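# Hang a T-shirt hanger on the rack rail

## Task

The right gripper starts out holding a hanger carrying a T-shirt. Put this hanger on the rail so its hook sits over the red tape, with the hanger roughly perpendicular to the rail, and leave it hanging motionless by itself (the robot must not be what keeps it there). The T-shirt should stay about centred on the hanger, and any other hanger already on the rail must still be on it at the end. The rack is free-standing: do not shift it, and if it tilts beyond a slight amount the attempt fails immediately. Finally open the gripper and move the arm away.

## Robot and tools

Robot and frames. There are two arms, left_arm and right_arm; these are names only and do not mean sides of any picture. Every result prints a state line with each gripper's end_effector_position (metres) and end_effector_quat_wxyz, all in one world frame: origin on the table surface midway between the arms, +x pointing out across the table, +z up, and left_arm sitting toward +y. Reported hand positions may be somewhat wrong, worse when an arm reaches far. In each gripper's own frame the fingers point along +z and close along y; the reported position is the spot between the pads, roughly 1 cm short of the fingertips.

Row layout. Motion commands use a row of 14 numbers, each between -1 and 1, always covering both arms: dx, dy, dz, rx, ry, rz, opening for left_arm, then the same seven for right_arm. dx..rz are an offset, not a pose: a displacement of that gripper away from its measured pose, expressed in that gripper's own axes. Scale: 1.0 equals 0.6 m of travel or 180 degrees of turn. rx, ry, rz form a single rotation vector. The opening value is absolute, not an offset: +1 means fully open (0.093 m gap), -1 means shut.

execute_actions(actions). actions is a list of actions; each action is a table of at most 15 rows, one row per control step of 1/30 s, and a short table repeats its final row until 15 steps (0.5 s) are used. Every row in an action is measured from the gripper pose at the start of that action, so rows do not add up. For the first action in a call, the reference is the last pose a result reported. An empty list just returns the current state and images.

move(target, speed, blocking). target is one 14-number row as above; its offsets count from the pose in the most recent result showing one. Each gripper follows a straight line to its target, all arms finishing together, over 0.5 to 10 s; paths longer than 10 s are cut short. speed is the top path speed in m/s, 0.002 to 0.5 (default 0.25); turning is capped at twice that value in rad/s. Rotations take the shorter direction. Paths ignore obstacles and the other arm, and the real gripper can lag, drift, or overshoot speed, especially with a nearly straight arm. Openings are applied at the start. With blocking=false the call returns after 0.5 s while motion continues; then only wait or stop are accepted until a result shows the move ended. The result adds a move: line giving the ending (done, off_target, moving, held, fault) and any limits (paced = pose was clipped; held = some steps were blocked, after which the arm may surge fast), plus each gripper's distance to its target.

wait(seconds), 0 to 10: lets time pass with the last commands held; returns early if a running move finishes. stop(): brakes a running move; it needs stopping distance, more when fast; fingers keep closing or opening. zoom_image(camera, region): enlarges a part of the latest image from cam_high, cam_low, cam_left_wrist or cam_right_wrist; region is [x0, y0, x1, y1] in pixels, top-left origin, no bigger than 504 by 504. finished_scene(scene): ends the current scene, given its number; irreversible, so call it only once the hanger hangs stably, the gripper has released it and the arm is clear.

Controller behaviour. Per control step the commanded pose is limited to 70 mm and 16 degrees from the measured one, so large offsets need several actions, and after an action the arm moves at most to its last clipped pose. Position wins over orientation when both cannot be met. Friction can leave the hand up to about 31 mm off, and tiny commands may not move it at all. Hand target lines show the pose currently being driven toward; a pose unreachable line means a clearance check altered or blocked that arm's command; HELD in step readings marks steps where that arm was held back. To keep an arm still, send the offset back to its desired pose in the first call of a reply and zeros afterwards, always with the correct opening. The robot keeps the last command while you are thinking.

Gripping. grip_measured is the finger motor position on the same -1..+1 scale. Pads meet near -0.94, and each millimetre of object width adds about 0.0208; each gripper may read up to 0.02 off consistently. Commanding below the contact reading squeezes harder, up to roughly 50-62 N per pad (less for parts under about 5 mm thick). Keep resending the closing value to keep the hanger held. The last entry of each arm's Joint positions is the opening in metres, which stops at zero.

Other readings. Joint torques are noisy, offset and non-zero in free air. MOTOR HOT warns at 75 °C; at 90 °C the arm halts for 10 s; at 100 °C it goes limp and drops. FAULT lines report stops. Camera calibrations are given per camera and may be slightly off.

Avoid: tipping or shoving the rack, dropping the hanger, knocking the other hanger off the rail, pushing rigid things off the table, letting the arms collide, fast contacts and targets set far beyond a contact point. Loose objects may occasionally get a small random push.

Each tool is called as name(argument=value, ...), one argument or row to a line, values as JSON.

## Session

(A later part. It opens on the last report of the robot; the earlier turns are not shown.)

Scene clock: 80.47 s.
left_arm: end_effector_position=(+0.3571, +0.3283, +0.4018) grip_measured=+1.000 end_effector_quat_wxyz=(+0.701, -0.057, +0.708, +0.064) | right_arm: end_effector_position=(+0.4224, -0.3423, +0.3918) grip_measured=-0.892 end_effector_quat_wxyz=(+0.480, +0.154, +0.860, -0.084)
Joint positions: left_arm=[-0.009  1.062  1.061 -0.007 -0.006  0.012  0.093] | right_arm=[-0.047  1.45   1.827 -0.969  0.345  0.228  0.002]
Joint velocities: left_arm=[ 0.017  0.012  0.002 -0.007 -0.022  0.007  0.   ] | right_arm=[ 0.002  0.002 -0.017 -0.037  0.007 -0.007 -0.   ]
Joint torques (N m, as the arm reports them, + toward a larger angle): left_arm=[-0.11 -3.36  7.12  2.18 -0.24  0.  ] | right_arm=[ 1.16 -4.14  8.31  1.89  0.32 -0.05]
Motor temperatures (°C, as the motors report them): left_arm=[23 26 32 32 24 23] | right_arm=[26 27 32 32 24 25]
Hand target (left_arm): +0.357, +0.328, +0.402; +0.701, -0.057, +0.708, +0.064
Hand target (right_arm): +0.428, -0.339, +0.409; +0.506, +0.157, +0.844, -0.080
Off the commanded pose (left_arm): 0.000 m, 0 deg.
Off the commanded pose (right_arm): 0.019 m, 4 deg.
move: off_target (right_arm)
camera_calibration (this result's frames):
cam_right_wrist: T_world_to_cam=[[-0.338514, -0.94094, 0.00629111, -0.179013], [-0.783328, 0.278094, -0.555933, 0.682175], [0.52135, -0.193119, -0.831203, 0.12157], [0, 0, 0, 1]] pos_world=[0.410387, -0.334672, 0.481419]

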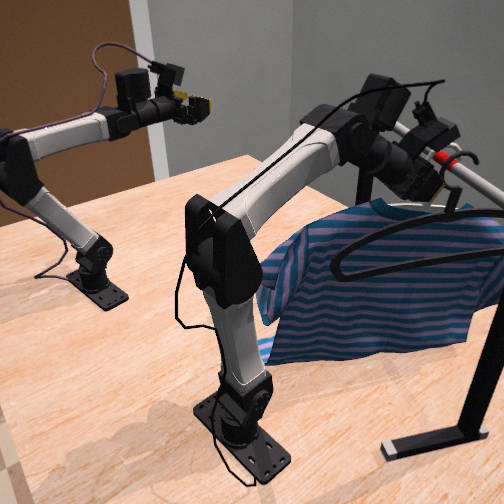

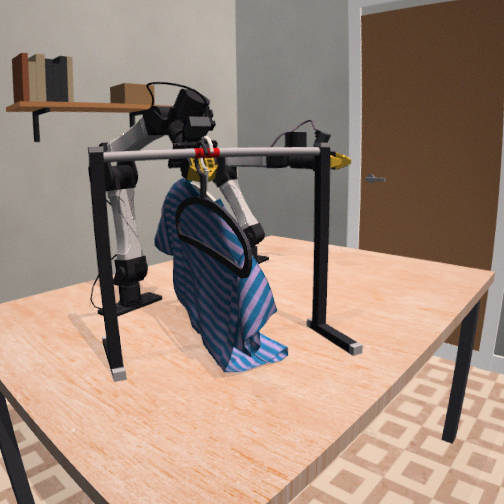

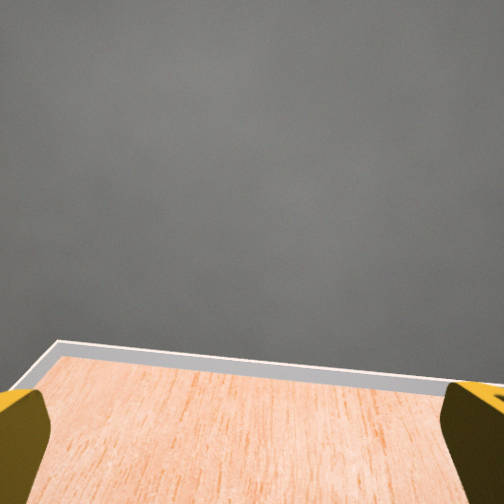

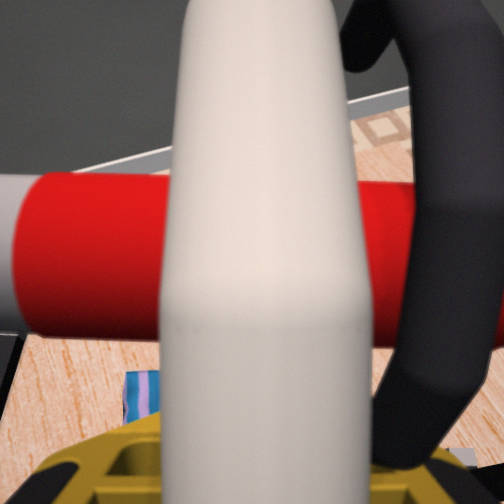

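move(
  target=[0,0,0,0,0,0,1,0,0,0,0,0,0,-0.3],
  speed=0.03,
)

move(
  target=[0,0,0,0,0,0,1,0.04,0,-0.2,0,0,0,-0.3],
  speed=0.05,
)

wait(
  seconds=3,
)

Scene clock: 84.27 s.
left_arm: end_effector_position=(+0.3571, +0.3283, +0.4018) grip_measured=+1.000 end_effector_quat_wxyz=(+0.701, -0.057, +0.708, +0.064) | right_arm: end_effector_position=(+0.4213, -0.3426, +0.3905) grip_measured=-0.302 end_effector_quat_wxyz=(+0.477, +0.154, +0.861, -0.085)
Joint positions: left_arm=[-0.009  1.062  1.061 -0.007 -0.006  0.012  0.093] | right_arm=[-0.047  1.45   1.827 -0.976  0.347  0.229  0.031]
Joint velocities: left_arm=[-0.012 -0.012 -0.012  0.037  0.007  0.037  0.   ] | right_arm=[ 0.012 -0.007 -0.012 -0.066 -0.022  0.037 -0.   ]
Joint torques (N m, as the arm reports them, + toward a larger angle): left_arm=[-0.4  -3.41  7.19  2.22 -0.23  0.  ] | right_arm=[-0.12 -4.71  6.17  1.69  0.12 -0.14]
Motor temperatures (°C, as the motors report them): left_arm=[23 26 32 32 24 23] | right_arm=[26 27 32 32 24 25]
Hand target (left_arm): +0.357, +0.328, +0.402; +0.701, -0.057, +0.708, +0.064
Hand target (right_arm): +0.422, -0.342, +0.392; +0.480, +0.154, +0.860, -0.084
Off the commanded pose (left_arm): 0.000 m, 0 deg.
Off the commanded pose (right_arm): 0.002 m, 0 deg.
move: done
camera_calibration (this result's frames):
cam_right_wrist: T_world_to_cam=[[-0.340027, -0.94037, 0.00928701, -0.179987], [-0.786716, 0.279029, -0.550655, 0.680414], [0.515228, -0.194544, -0.834681, 0.124458], [0, 0, 0, 1]] pos_world=[0.409968, -0.334897, 0.480228]

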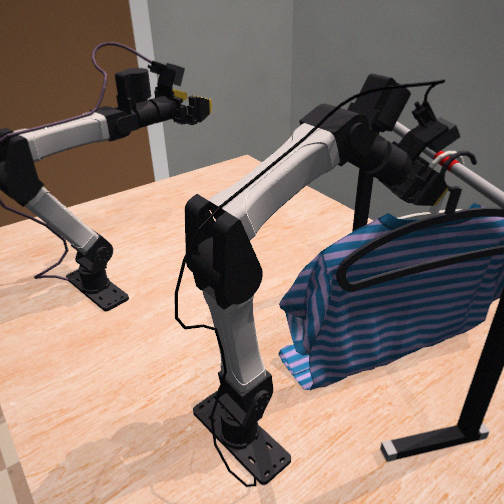

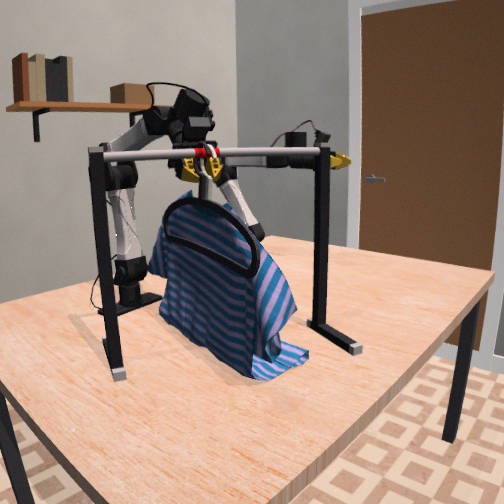

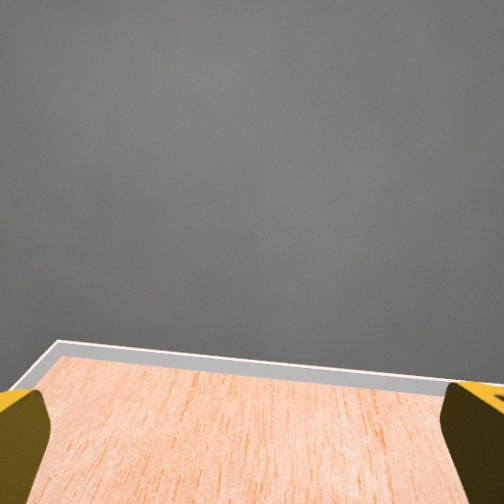

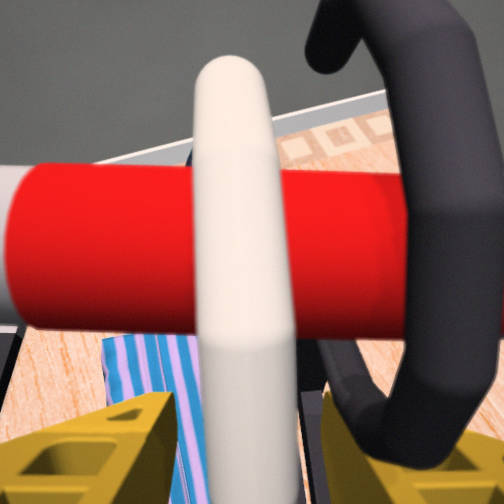

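Scene clock: 87.23 s.
left_arm: end_effector_position=(+0.3571, +0.3283, +0.4018) grip_measured=+1.000 end_effector_quat_wxyz=(+0.701, -0.057, +0.708, +0.064) | right_arm: end_effector_position=(+0.3198, -0.3024, +0.4236) grip_measured=-0.302 end_effector_quat_wxyz=(+0.463, +0.152, +0.869, -0.090)
Joint positions: left_arm=[-0.009  1.062  1.061 -0.007 -0.006  0.012  0.093] | right_arm=[ 0.238  1.314  1.971 -1.378  0.573  0.426  0.031]
Joint velocities: left_arm=[ 0.002  0.002 -0.007 -0.007 -0.007 -0.037  0.   ] | right_arm=[ 0.007  0.002 -0.012 -0.037  0.051  0.066 -0.001]
Joint torques (N m, as the arm reports them, + toward a larger angle): left_arm=[-0.28 -3.57  7.13  2.27 -0.2   0.01] | right_arm=[ 0.93 -3.28  6.47  1.48  0.37 -0.05]
Motor temperatures (°C, as the motors report them): left_arm=[23 26 32 32 24 23] | right_arm=[26 27 33 32 24 25]
Hand target (left_arm): +0.357, +0.328, +0.402; +0.701, -0.057, +0.708, +0.064
Hand target (right_arm): +0.314, -0.302, +0.433; +0.476, +0.155, +0.862, -0.084
Off the commanded pose (left_arm): 0.000 m, 0 deg.
Off the commanded pose (right_arm): 0.012 m, 2 deg.
move: off_target (right_arm)
camera_calibration (this result's frames):
cam_right_wrist: T_world_to_cam=[[-0.340861, -0.939763, 0.0256847, -0.183502], [-0.804161, 0.277307, -0.525763, 0.602091], [0.48697, -0.199867, -0.850243, 0.226212], [0, 0, 0, 1]] pos_world=[0.311471, -0.2942, 0.513606]

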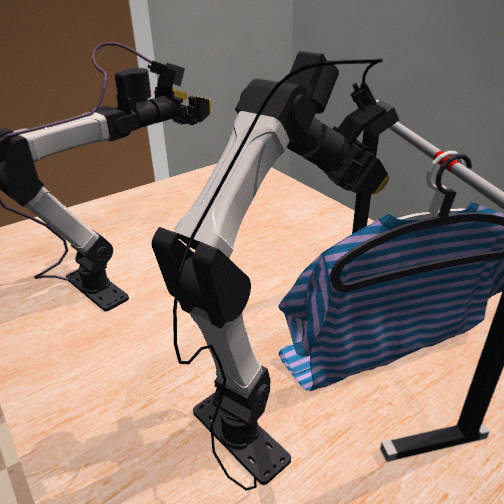

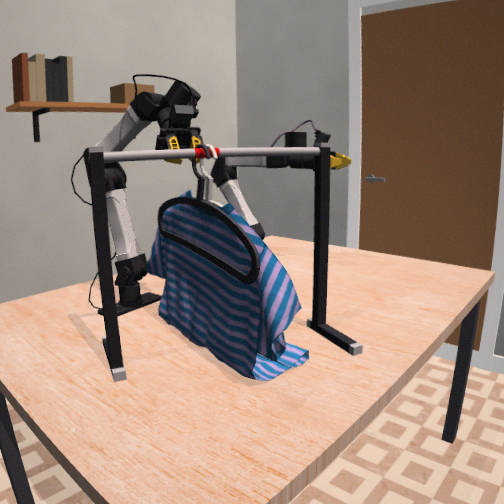

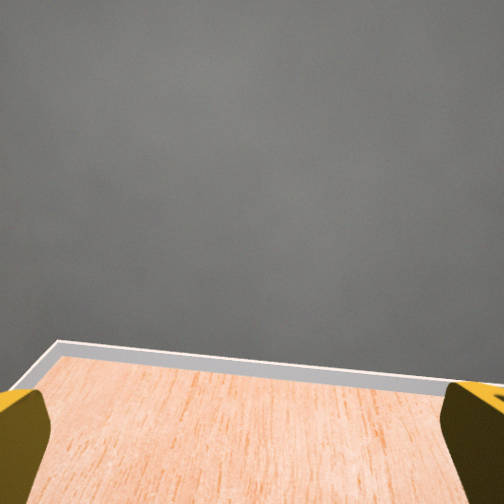

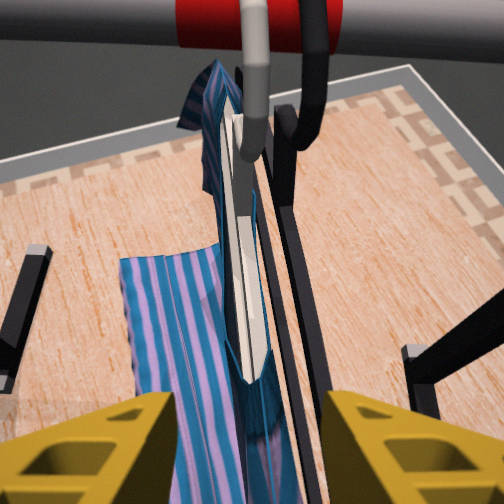

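Scene clock: 90.23 s.
left_arm: end_effector_position=(+0.3571, +0.3283, +0.4018) grip_measured=+1.000 end_effector_quat_wxyz=(+0.701, -0.057, +0.708, +0.064) | right_arm: end_effector_position=(+0.3196, -0.3027, +0.4234) grip_measured=-0.302 end_effector_quat_wxyz=(+0.462, +0.152, +0.869, -0.091)
Joint positions: left_arm=[-0.009  1.062  1.061 -0.007 -0.006  0.012  0.093] | right_arm=[ 0.238  1.314  1.971 -1.38   0.574  0.427  0.031]
Joint velocities: left_arm=[-0.012  0.007  0.007  0.007  0.007  0.095  0.   ] | right_arm=[ 0.007 -0.012 -0.002 -0.066 -0.007 -0.007  0.   ]
Joint torques (N m, as the arm reports them, + toward a larger angle): left_arm=[-0.05 -3.69  6.93  2.25 -0.24  0.02] | right_arm=[ 1.   -3.39  6.45  1.46  0.37 -0.05]
Motor temperatures (°C, as the motors report them): left_arm=[23 26 32 32 24 23] | right_arm=[26 27 33 31 24 25]
Hand target (left_arm): +0.357, +0.328, +0.402; +0.701, -0.057, +0.708, +0.064
Hand target (right_arm): +0.314, -0.302, +0.433; +0.476, +0.155, +0.862, -0.084
Off the commanded pose (left_arm): 0.000 m, 0 deg.
Off the commanded pose (right_arm): 0.012 m, 2 deg.
wait: 3.00 s; at rest by 0.17 s
camera_calibration (this result's frames):
cam_right_wrist: T_world_to_cam=[[-0.342234, -0.93924, 0.0265331, -0.183606], [-0.804376, 0.278264, -0.524928, 0.601824], [0.48565, -0.20099, -0.850733, 0.226377], [0, 0, 0, 1]] pos_world=[0.311316, -0.294417, 0.513373]

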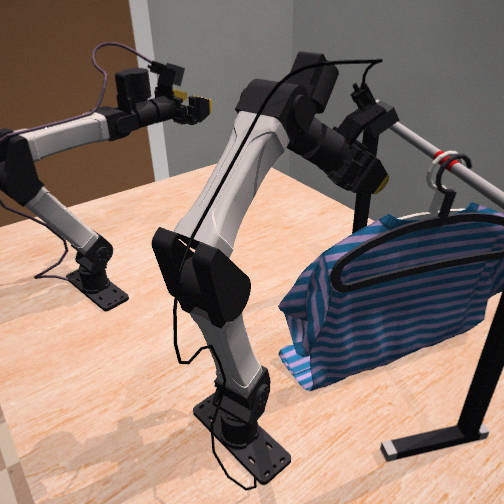

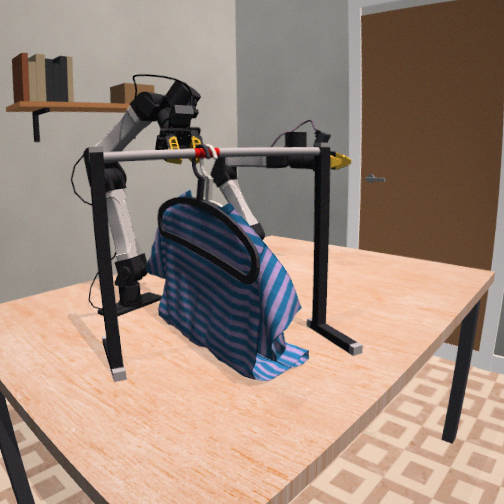

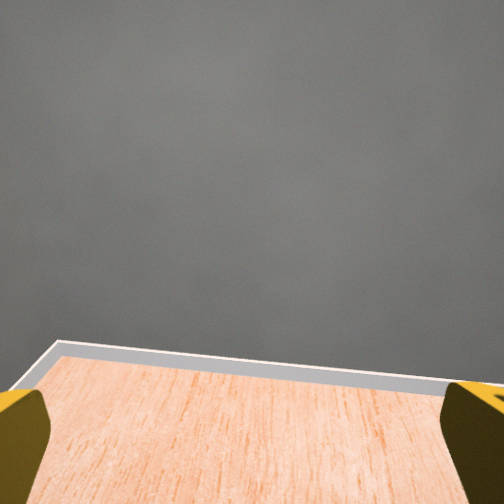

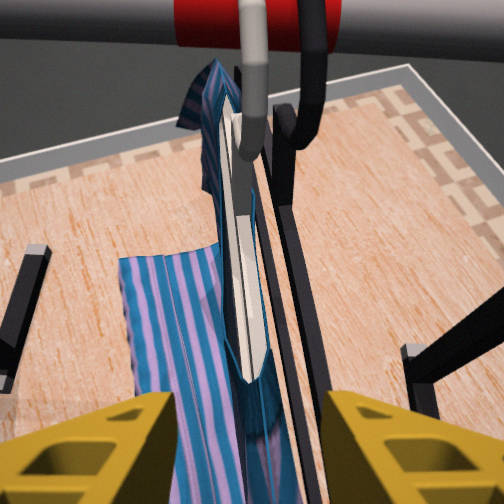

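finished_scene(
  scene=1,
)

The scene is finished: the task was done.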